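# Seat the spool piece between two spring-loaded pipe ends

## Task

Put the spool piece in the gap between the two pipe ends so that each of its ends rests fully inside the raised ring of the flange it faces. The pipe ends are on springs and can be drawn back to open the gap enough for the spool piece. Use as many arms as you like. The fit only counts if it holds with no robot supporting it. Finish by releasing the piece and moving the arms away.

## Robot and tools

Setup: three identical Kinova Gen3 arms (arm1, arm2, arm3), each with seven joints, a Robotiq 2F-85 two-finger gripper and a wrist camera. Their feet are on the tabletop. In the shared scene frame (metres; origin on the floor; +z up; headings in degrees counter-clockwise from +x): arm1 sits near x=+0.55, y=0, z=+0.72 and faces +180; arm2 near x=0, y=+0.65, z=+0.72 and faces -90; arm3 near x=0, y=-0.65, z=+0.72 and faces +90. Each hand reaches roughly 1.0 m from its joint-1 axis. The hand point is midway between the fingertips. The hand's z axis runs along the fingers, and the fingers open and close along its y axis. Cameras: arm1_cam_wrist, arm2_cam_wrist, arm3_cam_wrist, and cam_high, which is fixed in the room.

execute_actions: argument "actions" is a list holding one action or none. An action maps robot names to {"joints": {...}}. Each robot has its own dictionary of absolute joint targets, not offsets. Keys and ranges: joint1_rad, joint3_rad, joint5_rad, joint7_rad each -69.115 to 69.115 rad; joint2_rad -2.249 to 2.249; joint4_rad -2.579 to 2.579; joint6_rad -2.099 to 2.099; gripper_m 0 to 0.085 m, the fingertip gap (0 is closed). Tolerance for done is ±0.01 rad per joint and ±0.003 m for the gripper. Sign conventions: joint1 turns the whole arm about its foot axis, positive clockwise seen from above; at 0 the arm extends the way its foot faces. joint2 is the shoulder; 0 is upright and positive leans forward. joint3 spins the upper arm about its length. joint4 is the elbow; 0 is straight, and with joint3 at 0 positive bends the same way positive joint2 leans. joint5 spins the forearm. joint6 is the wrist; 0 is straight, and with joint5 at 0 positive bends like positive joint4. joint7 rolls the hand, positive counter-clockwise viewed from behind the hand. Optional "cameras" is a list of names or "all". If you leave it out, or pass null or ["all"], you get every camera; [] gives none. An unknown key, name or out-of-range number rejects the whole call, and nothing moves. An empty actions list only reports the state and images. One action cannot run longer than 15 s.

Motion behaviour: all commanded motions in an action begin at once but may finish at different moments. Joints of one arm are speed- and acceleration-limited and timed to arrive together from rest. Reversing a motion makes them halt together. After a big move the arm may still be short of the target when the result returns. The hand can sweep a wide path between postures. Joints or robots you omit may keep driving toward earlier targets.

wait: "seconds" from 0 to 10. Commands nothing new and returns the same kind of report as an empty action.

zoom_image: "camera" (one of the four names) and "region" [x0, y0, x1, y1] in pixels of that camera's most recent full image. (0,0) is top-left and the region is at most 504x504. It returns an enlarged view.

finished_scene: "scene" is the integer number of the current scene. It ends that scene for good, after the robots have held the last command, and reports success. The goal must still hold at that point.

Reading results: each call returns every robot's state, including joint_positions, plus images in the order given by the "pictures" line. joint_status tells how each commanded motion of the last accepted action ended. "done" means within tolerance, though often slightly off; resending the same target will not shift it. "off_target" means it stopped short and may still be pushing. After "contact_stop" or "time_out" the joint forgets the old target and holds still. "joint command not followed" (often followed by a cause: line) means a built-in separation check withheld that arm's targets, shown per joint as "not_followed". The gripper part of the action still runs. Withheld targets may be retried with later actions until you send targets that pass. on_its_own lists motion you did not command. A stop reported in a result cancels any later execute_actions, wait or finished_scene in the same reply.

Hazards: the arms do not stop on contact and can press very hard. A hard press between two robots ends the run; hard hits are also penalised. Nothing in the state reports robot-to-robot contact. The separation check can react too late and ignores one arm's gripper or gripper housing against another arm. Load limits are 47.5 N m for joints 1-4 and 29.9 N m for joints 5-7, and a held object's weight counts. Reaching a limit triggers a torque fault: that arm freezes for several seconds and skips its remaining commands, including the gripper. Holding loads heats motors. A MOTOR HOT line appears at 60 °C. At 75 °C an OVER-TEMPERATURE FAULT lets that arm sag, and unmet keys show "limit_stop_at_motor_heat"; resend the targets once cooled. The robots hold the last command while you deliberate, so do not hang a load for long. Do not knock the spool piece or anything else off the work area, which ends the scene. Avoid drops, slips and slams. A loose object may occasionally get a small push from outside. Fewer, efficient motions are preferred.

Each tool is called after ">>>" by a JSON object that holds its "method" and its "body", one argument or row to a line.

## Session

>>> {"method": "execute_actions", "body": {
  "actions": []
}}

Scene clock: 0.00 s.
arm1.joint_positions: joint1_rad=-0.010 joint2_rad=-0.397 joint3_rad=-0.073 joint4_rad=+1.513 joint5_rad=-0.034 joint6_rad=+2.027 joint7_rad=+1.477 gripper_m=+0.085
arm1.joint_status: not commanded
arm1.hand: x=+0.4297 y=-0.0018 z=+1.3101 quat_wxyz=(-0.002, +1.000, -0.007, +0.002) (m; scene frame)
arm2.joint_positions: joint1_rad=-0.012 joint2_rad=-0.398 joint3_rad=-0.075 joint4_rad=+1.514 joint5_rad=-0.035 joint6_rad=+2.024 joint7_rad=+1.480 gripper_m=+0.085
arm2.joint_status: not commanded
arm2.hand: x=+0.0008 y=+0.5305 z=+1.3075 quat_wxyz=(+0.000, -0.710, -0.704, +0.001) (m; scene frame)
arm3.joint_positions: joint1_rad=-0.009 joint2_rad=-0.395 joint3_rad=-0.077 joint4_rad=+1.514 joint5_rad=-0.035 joint6_rad=+2.021 joint7_rad=+1.478 gripper_m=+0.085
arm3.joint_status: not commanded
arm3.hand: x=-0.0069 y=-0.5220 z=+1.2259 quat_wxyz=(+0.005, +0.723, -0.691, +0.005) (m; scene frame)
pictures: arm1_cam_wrist, arm2_cam_wrist, arm3_cam_wrist, cam_high
Images, in order (width x height): arm1_cam_wrist 504x504, arm2_cam_wrist 504x504, arm3_cam_wrist 504x504, cam_high 504x504.

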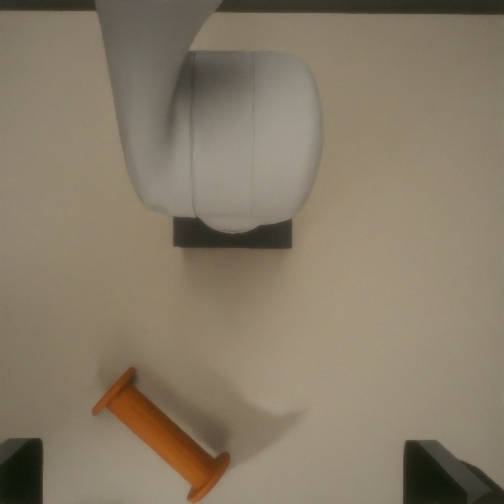

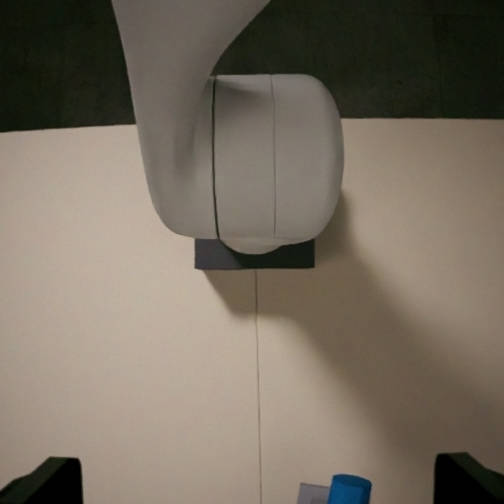

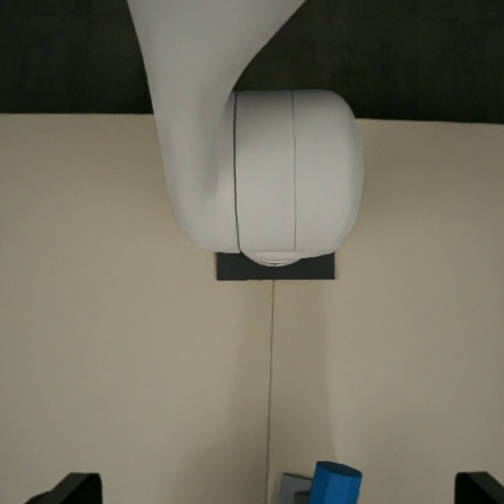

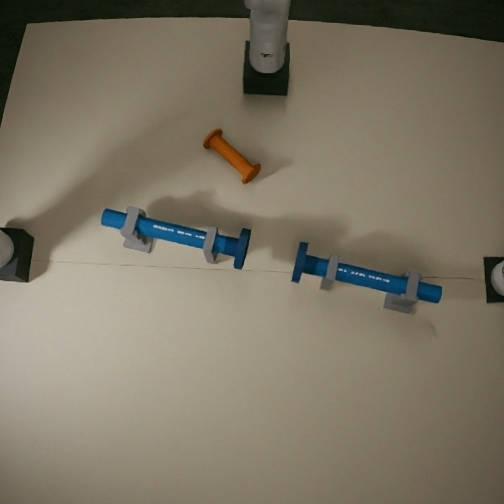

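>>> {"method": "execute_actions", "body": {
  "actions": [
    {"arm1":{"joints":{"joint1_rad":0.18,"joint2_rad":0.406,"joint3_rad":0,"joint4_rad":2.399,"joint5_rad":0,"joint6_rad":0.337,"joint7_rad":2.6}},"arm2":{"joints":{"joint1_rad":-0.193,"joint2_rad":0.575,"joint3_rad":0,"joint4_rad":1.707,"joint5_rad":0,"joint6_rad":0.86,"joint7_rad":1.19}},"arm3":{"joints":{"joint1_rad":-0.086,"joint2_rad":0.348,"joint3_rad":0,"joint4_rad":1.77,"joint5_rad":0,"joint6_rad":1.023,"joint7_rad":1.24}}}
  ]
}}

Scene clock: 26.27 s.
arm1.joint_positions: joint1_rad=+0.180 joint2_rad=+0.406 joint3_rad=+0.000 joint4_rad=+2.399 joint5_rad=+0.000 joint6_rad=+0.337 joint7_rad=+2.600 gripper_m=+0.085
arm1.joint_status: all done
arm1.hand: x=+0.2897 y=+0.0756 z=+0.8738 quat_wxyz=(-0.002, +0.914, +0.406, +0.003) (m; scene frame)
arm2.joint_positions: joint1_rad=-0.193 joint2_rad=+0.575 joint3_rad=+0.000 joint4_rad=+1.707 joint5_rad=+0.000 joint6_rad=+0.860 joint7_rad=+1.190 gripper_m=+0.085
arm2.joint_status: all done
arm2.hand: x=+0.0582 y=+0.1861 z=+0.9292 quat_wxyz=(+0.001, -0.775, -0.632, +0.001) (m; scene frame)
arm3.joint_positions: joint1_rad=-0.086 joint2_rad=+0.348 joint3_rad=+0.000 joint4_rad=+1.770 joint5_rad=+0.000 joint6_rad=+1.023 joint7_rad=+1.240 gripper_m=+0.085
arm3.joint_status: all done
arm3.hand: x=-0.0279 y=-0.2352 z=+0.9283 quat_wxyz=(+0.004, +0.631, -0.775, +0.006) (m; scene frame)
pictures: arm1_cam_wrist, arm2_cam_wrist, arm3_cam_wrist, cam_high
Images, in order (width x height): arm1_cam_wrist 504x504, arm2_cam_wrist 504x504, arm3_cam_wrist 504x504, cam_high 504x504.

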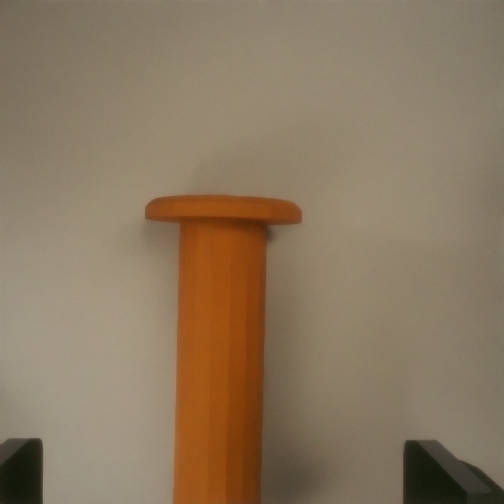

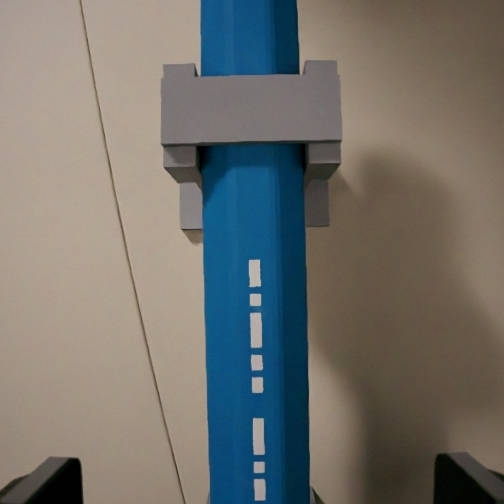

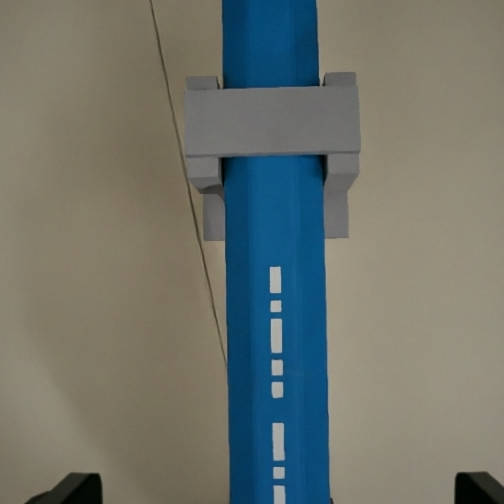

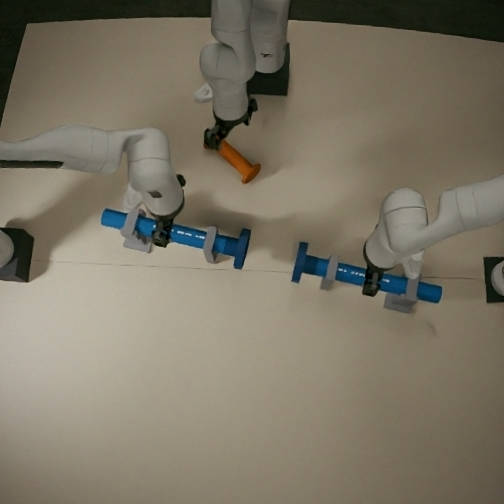

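>>> {"method": "execute_actions", "body": {
  "actions": [
    {"arm1":{"joints":{"joint1_rad":0.195,"joint7_rad":2.58,"joint2_rad":0.837,"joint4_rad":2.428,"joint6_rad":-0.123}},"arm2":{"joints":{"joint2_rad":0.763,"joint4_rad":1.784,"joint6_rad":0.595}},"arm3":{"joints":{"joint1_rad":-0.08,"joint2_rad":0.512,"joint4_rad":1.916,"joint6_rad":0.713}}}
  ]
}}

>>> {"method": "execute_actions", "body": {
  "actions": [
    {"arm1":{"joints":{"gripper_m":0}},"arm2":{"joints":{"gripper_m":0}},"arm3":{"joints":{"gripper_m":0}}}
  ],
  "cameras": []
}}

>>> {"method": "execute_actions", "body": {
  "actions": [
    {"arm1":{"joints":{"joint2_rad":0.62,"joint4_rad":2.38,"joint6_rad":0.14}},"arm2":{"joints":{"joint1_rad":-0.212,"joint2_rad":0.733,"joint4_rad":1.863,"joint6_rad":0.546,"joint7_rad":1.175}},"arm3":{"joints":{"joint1_rad":-0.097,"joint2_rad":0.474,"joint4_rad":1.992,"joint6_rad":0.675,"joint7_rad":1.225}}}
  ]
}}

Scene clock: 47.00 s.
arm1.joint_positions: joint1_rad=+0.195 joint2_rad=+0.837 joint3_rad=+0.000 joint4_rad=+2.428 joint5_rad=+0.000 joint6_rad=-0.123 joint7_rad=+2.580 gripper_m=+0.085
arm1.joint_status: all done
arm1.hand: x=+0.2874 y=+0.0811 z=+0.7538 quat_wxyz=(-0.002, +0.921, +0.390, +0.003) (m; scene frame)
arm2.joint_positions: joint1_rad=-0.193 joint2_rad=+0.763 joint3_rad=+0.000 joint4_rad=+1.784 joint5_rad=+0.000 joint6_rad=+0.595 joint7_rad=+1.190 gripper_m=+0.085
arm2.joint_status: all done
arm2.hand: x=+0.0579 y=+0.1862 z=+0.8249 quat_wxyz=(+0.001, -0.775, -0.632, +0.001) (m; scene frame)
arm3.joint_positions: joint1_rad=-0.080 joint2_rad=+0.512 joint3_rad=+0.000 joint4_rad=+1.916 joint5_rad=+0.000 joint6_rad=+0.713 joint7_rad=+1.240 gripper_m=+0.085
arm3.joint_status: all done
arm3.hand: x=-0.0252 y=-0.2365 z=+0.8254 quat_wxyz=(+0.004, +0.629, -0.777, +0.006) (m; scene frame)
pictures: arm1_cam_wrist, arm2_cam_wrist, arm3_cam_wrist, cam_high
Images, in order (width x height): arm1_cam_wrist 504x504, arm2_cam_wrist 504x504, arm3_cam_wrist 504x504, cam_high 504x504.

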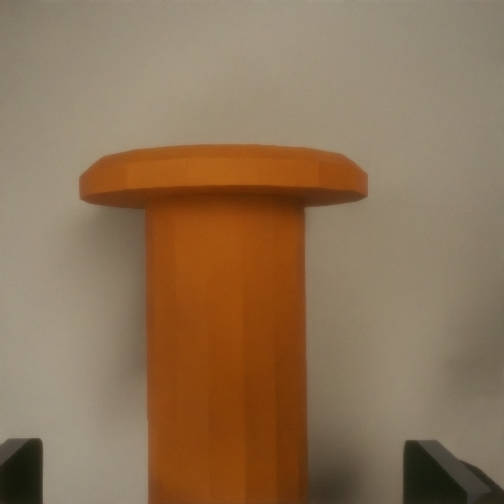

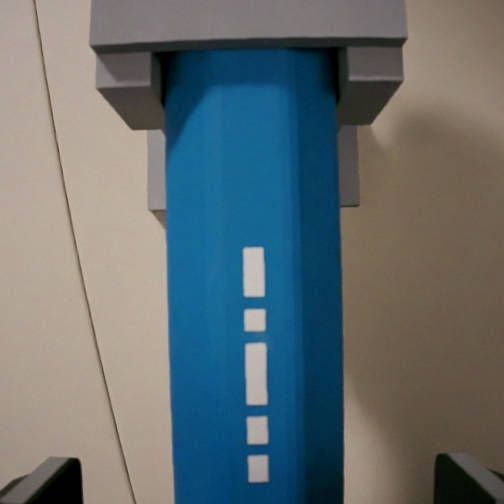

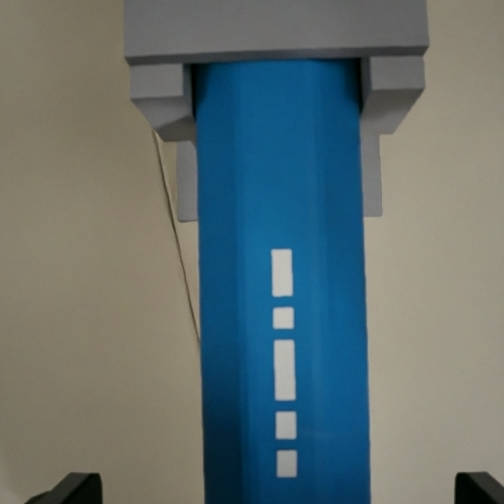

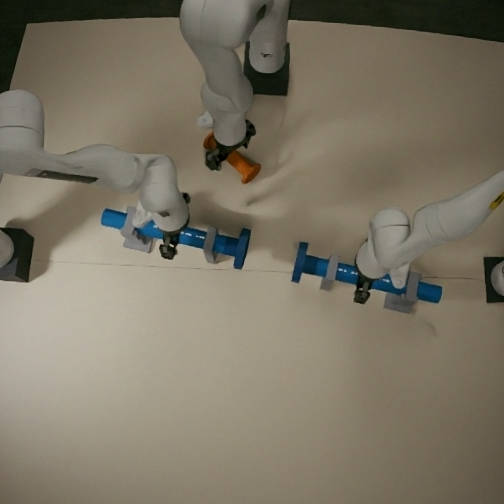

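Scene clock: 48.10 s.
arm1.joint_positions: joint1_rad=+0.195 joint2_rad=+0.835 joint3_rad=+0.000 joint4_rad=+2.429 joint5_rad=+0.000 joint6_rad=-0.123 joint7_rad=+2.580 gripper_m=+0.033
arm1.joint_status: gripper_m off_target (ended at +0.033, target +0.000)
arm1.hand: x=+0.2875 y=+0.0811 z=+0.7542 quat_wxyz=(-0.003, +0.921, +0.390, +0.002) (m; scene frame)
arm2.joint_positions: joint1_rad=-0.193 joint2_rad=+0.762 joint3_rad=+0.000 joint4_rad=+1.784 joint5_rad=+0.000 joint6_rad=+0.596 joint7_rad=+1.190 gripper_m=+0.037
arm2.joint_status: gripper_m off_target (ended at +0.037, target +0.000)
arm2.hand: x=+0.0581 y=+0.1861 z=+0.8255 quat_wxyz=(+0.001, -0.775, -0.632, +0.001) (m; scene frame)
arm3.joint_positions: joint1_rad=-0.082 joint2_rad=+0.510 joint3_rad=-0.002 joint4_rad=+1.915 joint5_rad=-0.001 joint6_rad=+0.714 joint7_rad=+1.240 gripper_m=+0.037
arm3.joint_status: gripper_m off_target (ended at +0.037, target +0.000)
arm3.hand: x=-0.0270 y=-0.2361 z=+0.8265 quat_wxyz=(+0.004, +0.630, -0.776, +0.004) (m; scene frame)
pictures: none
No camera images: the call's "cameras" was empty. Leave "cameras" out to get every camera's image.

Scene clock: 50.33 s.
arm1.joint_positions: joint1_rad=+0.195 joint2_rad=+0.621 joint3_rad=+0.000 joint4_rad=+2.380 joint5_rad=+0.000 joint6_rad=+0.140 joint7_rad=+2.580 gripper_m=+0.033
arm1.joint_status: all done
arm1.hand: x=+0.2724 y=+0.0838 z=+0.8149 quat_wxyz=(-0.003, +0.921, +0.390, +0.002) (m; scene frame)
arm2.joint_positions: joint1_rad=-0.209 joint2_rad=+0.734 joint3_rad=+0.003 joint4_rad=+1.855 joint5_rad=+0.002 joint6_rad=+0.537 joint7_rad=+1.175 gripper_m=+0.037
arm2.joint_status: all done
arm2.hand: x=+0.0606 y=+0.2013 z=+0.8261 quat_wxyz=(-0.005, -0.775, -0.632, +0.006) (m; scene frame)
arm3.joint_positions: joint1_rad=-0.096 joint2_rad=+0.476 joint3_rad=+0.001 joint4_rad=+1.979 joint5_rad=+0.001 joint6_rad=+0.661 joint7_rad=+1.226 gripper_m=+0.037
arm3.joint_status: joint4_rad time_out (moved +0.064 of +0.077); joint6_rad time_out (moved -0.053 of -0.039); the others done
arm3.hand: x=-0.0296 y=-0.2489 z=+0.8273 quat_wxyz=(-0.003, +0.630, -0.777, -0.005) (m; scene frame)
pictures: arm1_cam_wrist, arm2_cam_wrist, arm3_cam_wrist, cam_high
Images, in order (width x height): arm1_cam_wrist 504x504, arm2_cam_wrist 504x504, arm3_cam_wrist 504x504, cam_high 504x504.

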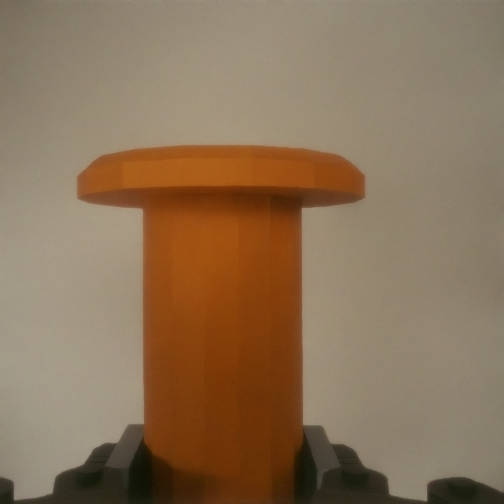

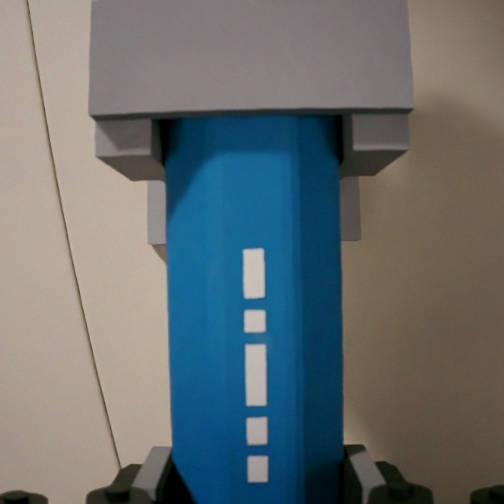

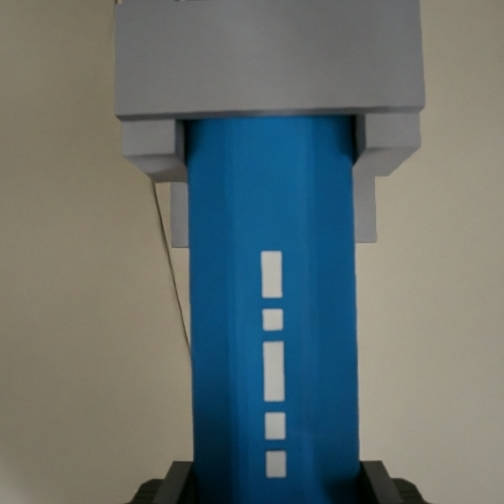

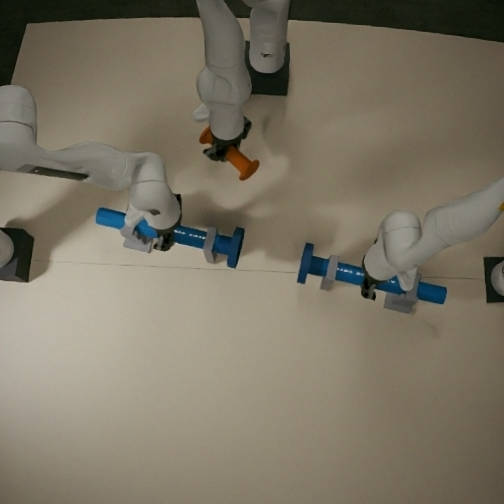

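>>> {"method": "execute_actions", "body": {
  "actions": [
    {"arm1":{"joints":{"joint1_rad":-0.161,"joint7_rad":2.795,"joint2_rad":0.757,"joint4_rad":1.84,"joint6_rad":0.545}},"arm2":{"joints":{"joint1_rad":-0.222,"joint2_rad":0.715,"joint4_rad":1.91,"joint6_rad":0.517}},"arm3":{"joints":{"joint1_rad":-0.112,"joint2_rad":0.445,"joint4_rad":2.05,"joint6_rad":0.646}}}
  ],
  "cameras": ["arm1_cam_wrist","cam_high"]
}}

>>> {"method": "zoom_image", "body": {
  "camera": "cam_high",
  "region": [200, 180, 340, 300]
}}

Scene clock: 62.77 s.
arm1.joint_positions: joint1_rad=-0.161 joint2_rad=+0.759 joint3_rad=+0.000 joint4_rad=+1.841 joint5_rad=+0.000 joint6_rad=+0.545 joint7_rad=+2.795 gripper_m=+0.033
arm1.joint_status: all done
arm1.hand: x=+0.1003 y=-0.0422 z=+0.8188 quat_wxyz=(-0.001, +0.774, +0.634, +0.004) (m; scene frame)
arm2.joint_positions: joint1_rad=-0.214 joint2_rad=+0.721 joint3_rad=+0.004 joint4_rad=+1.890 joint5_rad=+0.002 joint6_rad=+0.497 joint7_rad=+1.175 gripper_m=+0.037
arm2.joint_status: joint4_rad time_out (moved +0.036 of +0.055); joint6_rad time_out (moved -0.040 of -0.020); the others done
arm2.hand: x=+0.0618 y=+0.2063 z=+0.8261 quat_wxyz=(-0.013, -0.774, -0.633, +0.010) (m; scene frame)
arm3.joint_positions: joint1_rad=-0.106 joint2_rad=+0.454 joint3_rad=+0.003 joint4_rad=+2.025 joint5_rad=+0.002 joint6_rad=+0.615 joint7_rad=+1.226 gripper_m=+0.037
arm3.joint_status: joint4_rad time_out (moved +0.046 of +0.071); joint6_rad time_out (moved -0.046 of -0.015); the others done
arm3.hand: x=-0.0314 y=-0.2563 z=+0.8273 quat_wxyz=(-0.010, +0.633, -0.774, -0.014) (m; scene frame)
pictures: arm1_cam_wrist, cam_high
Images, in order (width x height): arm1_cam_wrist 504x504, cam_high 504x504.

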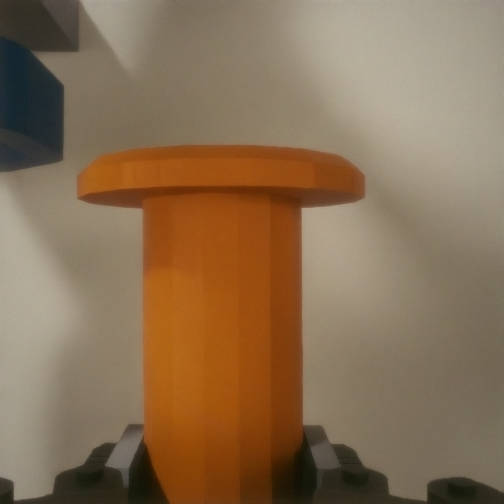

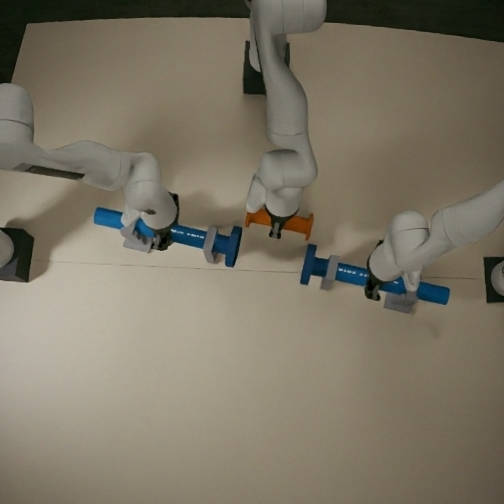

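Region (200, 180, 340, 300) of cam_high's 504x504 image, scaled by 3.600, with more detail than that image has; it fills the top 432 rows of this view, and the rest is white.

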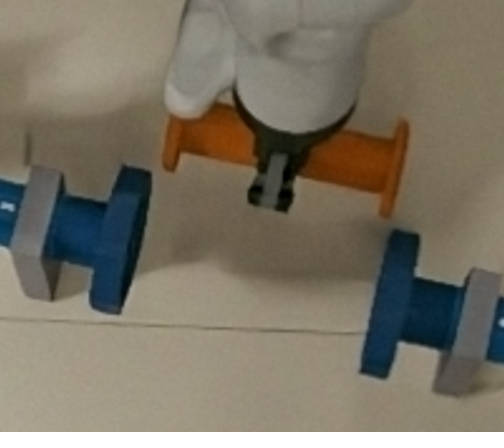

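>>> {"method": "execute_actions", "body": {
  "actions": [
    {"arm1":{"joints":{"joint1_rad":-0.141,"joint7_rad":2.815,"joint2_rad":0.785,"joint4_rad":1.765,"joint6_rad":0.592}}}
  ],
  "cameras": ["arm1_cam_wrist"]
}}

>>> {"method": "execute_actions", "body": {
  "actions": [
    {"arm1":{"joints":{"joint1_rad":-0.102,"joint7_rad":2.854,"joint2_rad":0.878,"joint4_rad":1.522,"joint6_rad":0.741}}}
  ],
  "cameras": ["arm1_cam_wrist","cam_high"]
}}

>>> {"method": "execute_actions", "body": {
  "actions": [
    {"arm2":{"joints":{"joint1_rad":-0.199,"joint2_rad":0.755,"joint4_rad":1.805,"joint6_rad":0.582}},"arm3":{"joints":{"joint1_rad":-0.088,"joint2_rad":0.502,"joint4_rad":1.936,"joint6_rad":0.703}}}
  ],
  "cameras": ["arm1_cam_wrist","cam_high"]
}}

Scene clock: 77.93 s.
arm1.joint_positions: joint1_rad=-0.141 joint2_rad=+0.787 joint3_rad=+0.000 joint4_rad=+1.766 joint5_rad=+0.000 joint6_rad=+0.592 joint7_rad=+2.815 gripper_m=+0.033
arm1.joint_status: all done
arm1.hand: x=+0.0789 y=-0.0359 z=+0.8185 quat_wxyz=(-0.001, +0.774, +0.634, +0.004) (m; scene frame)
arm2.joint_positions: joint1_rad=-0.214 joint2_rad=+0.721 joint3_rad=+0.004 joint4_rad=+1.890 joint5_rad=+0.002 joint6_rad=+0.497 joint7_rad=+1.175 gripper_m=+0.037
arm2.joint_status: not commanded
arm2.hand: x=+0.0618 y=+0.2063 z=+0.8261 quat_wxyz=(-0.013, -0.774, -0.633, +0.010) (m; scene frame)
arm3.joint_positions: joint1_rad=-0.106 joint2_rad=+0.454 joint3_rad=+0.003 joint4_rad=+2.025 joint5_rad=+0.002 joint6_rad=+0.615 joint7_rad=+1.226 gripper_m=+0.037
arm3.joint_status: not commanded
arm3.hand: x=-0.0314 y=-0.2563 z=+0.8273 quat_wxyz=(-0.010, +0.633, -0.774, -0.014) (m; scene frame)
pictures: arm1_cam_wrist
Images, in order (width x height): arm1_cam_wrist 504x504.

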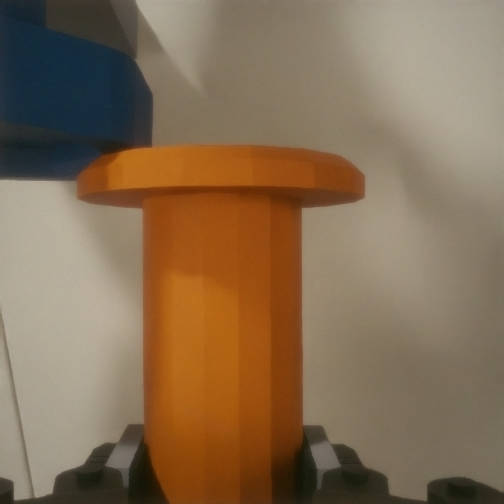

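Scene clock: 79.30 s.
arm1.joint_positions: joint1_rad=-0.102 joint2_rad=+0.880 joint3_rad=+0.000 joint4_rad=+1.523 joint5_rad=+0.000 joint6_rad=+0.741 joint7_rad=+2.854 gripper_m=+0.033
arm1.joint_status: all done
arm1.hand: x=+0.0145 y=-0.0231 z=+0.8184 quat_wxyz=(-0.001, +0.774, +0.634, +0.004) (m; scene frame)
arm2.joint_positions: joint1_rad=-0.214 joint2_rad=+0.721 joint3_rad=+0.004 joint4_rad=+1.890 joint5_rad=+0.002 joint6_rad=+0.497 joint7_rad=+1.175 gripper_m=+0.037
arm2.joint_status: not commanded
arm2.hand: x=+0.0618 y=+0.2063 z=+0.8261 quat_wxyz=(-0.013, -0.774, -0.633, +0.010) (m; scene frame)
arm3.joint_positions: joint1_rad=-0.106 joint2_rad=+0.454 joint3_rad=+0.003 joint4_rad=+2.025 joint5_rad=+0.002 joint6_rad=+0.615 joint7_rad=+1.226 gripper_m=+0.037
arm3.joint_status: not commanded
arm3.hand: x=-0.0314 y=-0.2563 z=+0.8273 quat_wxyz=(-0.010, +0.633, -0.774, -0.014) (m; scene frame)
pictures: arm1_cam_wrist, cam_high
Images, in order (width x height): arm1_cam_wrist 504x504, cam_high 504x504.

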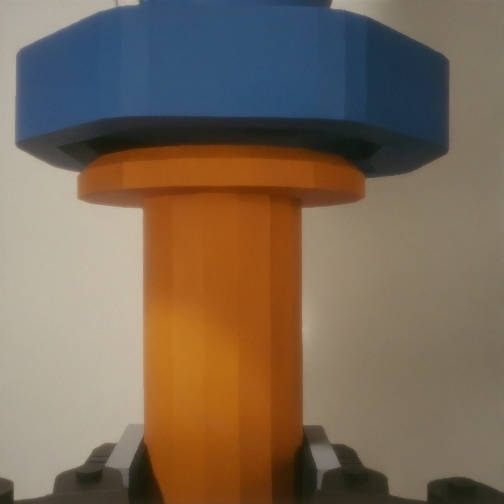

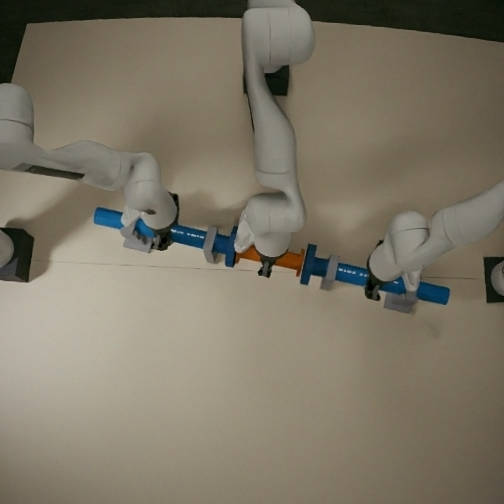

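Scene clock: 80.30 s.
arm1.joint_positions: joint1_rad=-0.103 joint2_rad=+0.881 joint3_rad=-0.001 joint4_rad=+1.523 joint5_rad=-0.002 joint6_rad=+0.740 joint7_rad=+2.853 gripper_m=+0.033
arm1.joint_status: not commanded
arm1.hand: x=+0.0146 y=-0.0246 z=+0.8179 quat_wxyz=(+0.000, +0.774, +0.633, +0.003) (m; scene frame)
arm2.joint_positions: joint1_rad=-0.200 joint2_rad=+0.752 joint3_rad=-0.001 joint4_rad=+1.809 joint5_rad=+0.001 joint6_rad=+0.587 joint7_rad=+1.176 gripper_m=+0.037
arm2.joint_status: all done
arm2.hand: x=+0.0603 y=+0.1955 z=+0.8255 quat_wxyz=(+0.004, -0.777, -0.630, -0.001) (m; scene frame)
arm3.joint_positions: joint1_rad=-0.090 joint2_rad=+0.498 joint3_rad=-0.002 joint4_rad=+1.938 joint5_rad=+0.000 joint6_rad=+0.707 joint7_rad=+1.227 gripper_m=+0.037
arm3.joint_status: all done
arm3.hand: x=-0.0293 y=-0.2448 z=+0.8266 quat_wxyz=(+0.005, +0.628, -0.778, +0.006) (m; scene frame)
pictures: arm1_cam_wrist, cam_high
Images, in order (width x height): arm1_cam_wrist 504x504, cam_high 504x504.

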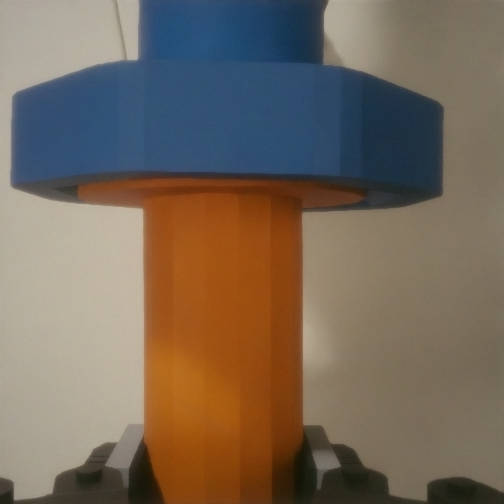

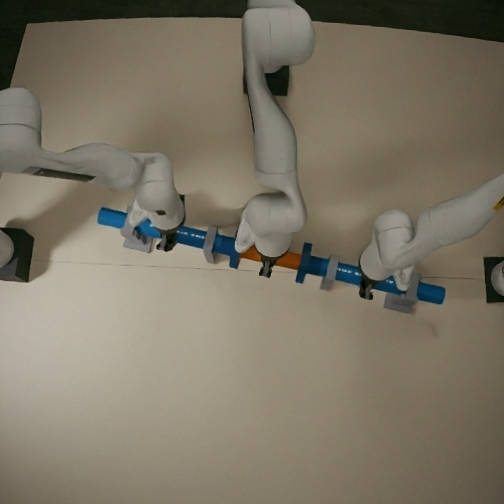

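>>> {"method": "execute_actions", "body": {
  "actions": [
    {"arm1":{"joints":{"gripper_m":0.085}},"arm2":{"joints":{"gripper_m":0.085}},"arm3":{"joints":{"gripper_m":0.085}}}
  ],
  "cameras": []
}}

>>> {"method": "execute_actions", "body": {
  "actions": [
    {"arm1":{"joints":{"joint2_rad":0.37,"joint6_rad":1.22}},"arm2":{"joints":{"joint2_rad":0.27,"joint6_rad":1.1}},"arm3":{"joints":{"joint2_rad":0.05,"joint6_rad":1.15}}}
  ],
  "cameras": ["cam_high"]
}}

>>> {"method": "finished_scene", "body": {
  "scene": 2
}}

Scene clock: 88.47 s.
arm1.joint_positions: joint1_rad=-0.102 joint2_rad=+0.878 joint3_rad=+0.000 joint4_rad=+1.522 joint5_rad=+0.000 joint6_rad=+0.741 joint7_rad=+2.854 gripper_m=+0.085
arm1.joint_status: all done
arm1.hand: x=+0.0136 y=-0.0232 z=+0.8195 quat_wxyz=(-0.002, +0.774, +0.634, +0.003) (m; scene frame)
arm2.joint_positions: joint1_rad=-0.199 joint2_rad=+0.755 joint3_rad=+0.000 joint4_rad=+1.805 joint5_rad=+0.000 joint6_rad=+0.582 joint7_rad=+1.175 gripper_m=+0.085
arm2.joint_status: all done
arm2.hand: x=+0.0596 y=+0.1923 z=+0.8250 quat_wxyz=(+0.001, -0.778, -0.628, +0.001) (m; scene frame)
arm3.joint_positions: joint1_rad=-0.088 joint2_rad=+0.502 joint3_rad=+0.000 joint4_rad=+1.936 joint5_rad=+0.000 joint6_rad=+0.703 joint7_rad=+1.226 gripper_m=+0.085
arm3.joint_status: all done
arm3.hand: x=-0.0277 y=-0.2428 z=+0.8255 quat_wxyz=(+0.004, +0.627, -0.779, +0.006) (m; scene frame)
pictures: none
No camera images: the call's "cameras" was empty. Leave "cameras" out to get every camera's image.

Scene clock: 90.30 s.
arm1.joint_positions: joint1_rad=-0.102 joint2_rad=+0.370 joint3_rad=+0.000 joint4_rad=+1.522 joint5_rad=+0.000 joint6_rad=+1.220 joint7_rad=+2.854 gripper_m=+0.085
arm1.joint_status: all done
arm1.hand: x=+0.0893 y=-0.0180 z=+1.0760 quat_wxyz=(-0.010, +0.774, +0.634, -0.009) (m; scene frame)
arm2.joint_positions: joint1_rad=-0.199 joint2_rad=+0.270 joint3_rad=+0.000 joint4_rad=+1.805 joint5_rad=+0.000 joint6_rad=+1.100 joint7_rad=+1.175 gripper_m=+0.085
arm2.joint_status: all done
arm2.hand: x=+0.0450 y=+0.2747 z=+1.0350 quat_wxyz=(+0.016, -0.778, -0.628, -0.007) (m; scene frame)
arm3.joint_positions: joint1_rad=-0.088 joint2_rad=+0.050 joint3_rad=+0.000 joint4_rad=+1.936 joint5_rad=+0.000 joint6_rad=+1.150 joint7_rad=+1.226 gripper_m=+0.085
arm3.joint_status: all done
arm3.hand: x=-0.0157 y=-0.3353 z=+0.9911 quat_wxyz=(+0.002, +0.627, -0.779, +0.004) (m; scene frame)
pictures: cam_high
Images, in order (width x height): cam_high 504x504.

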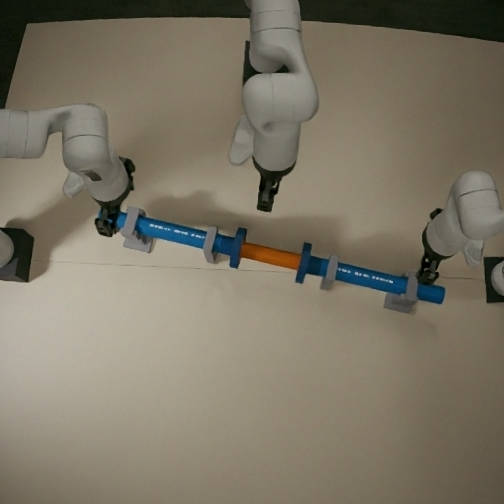

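The scene is finished: the task was done.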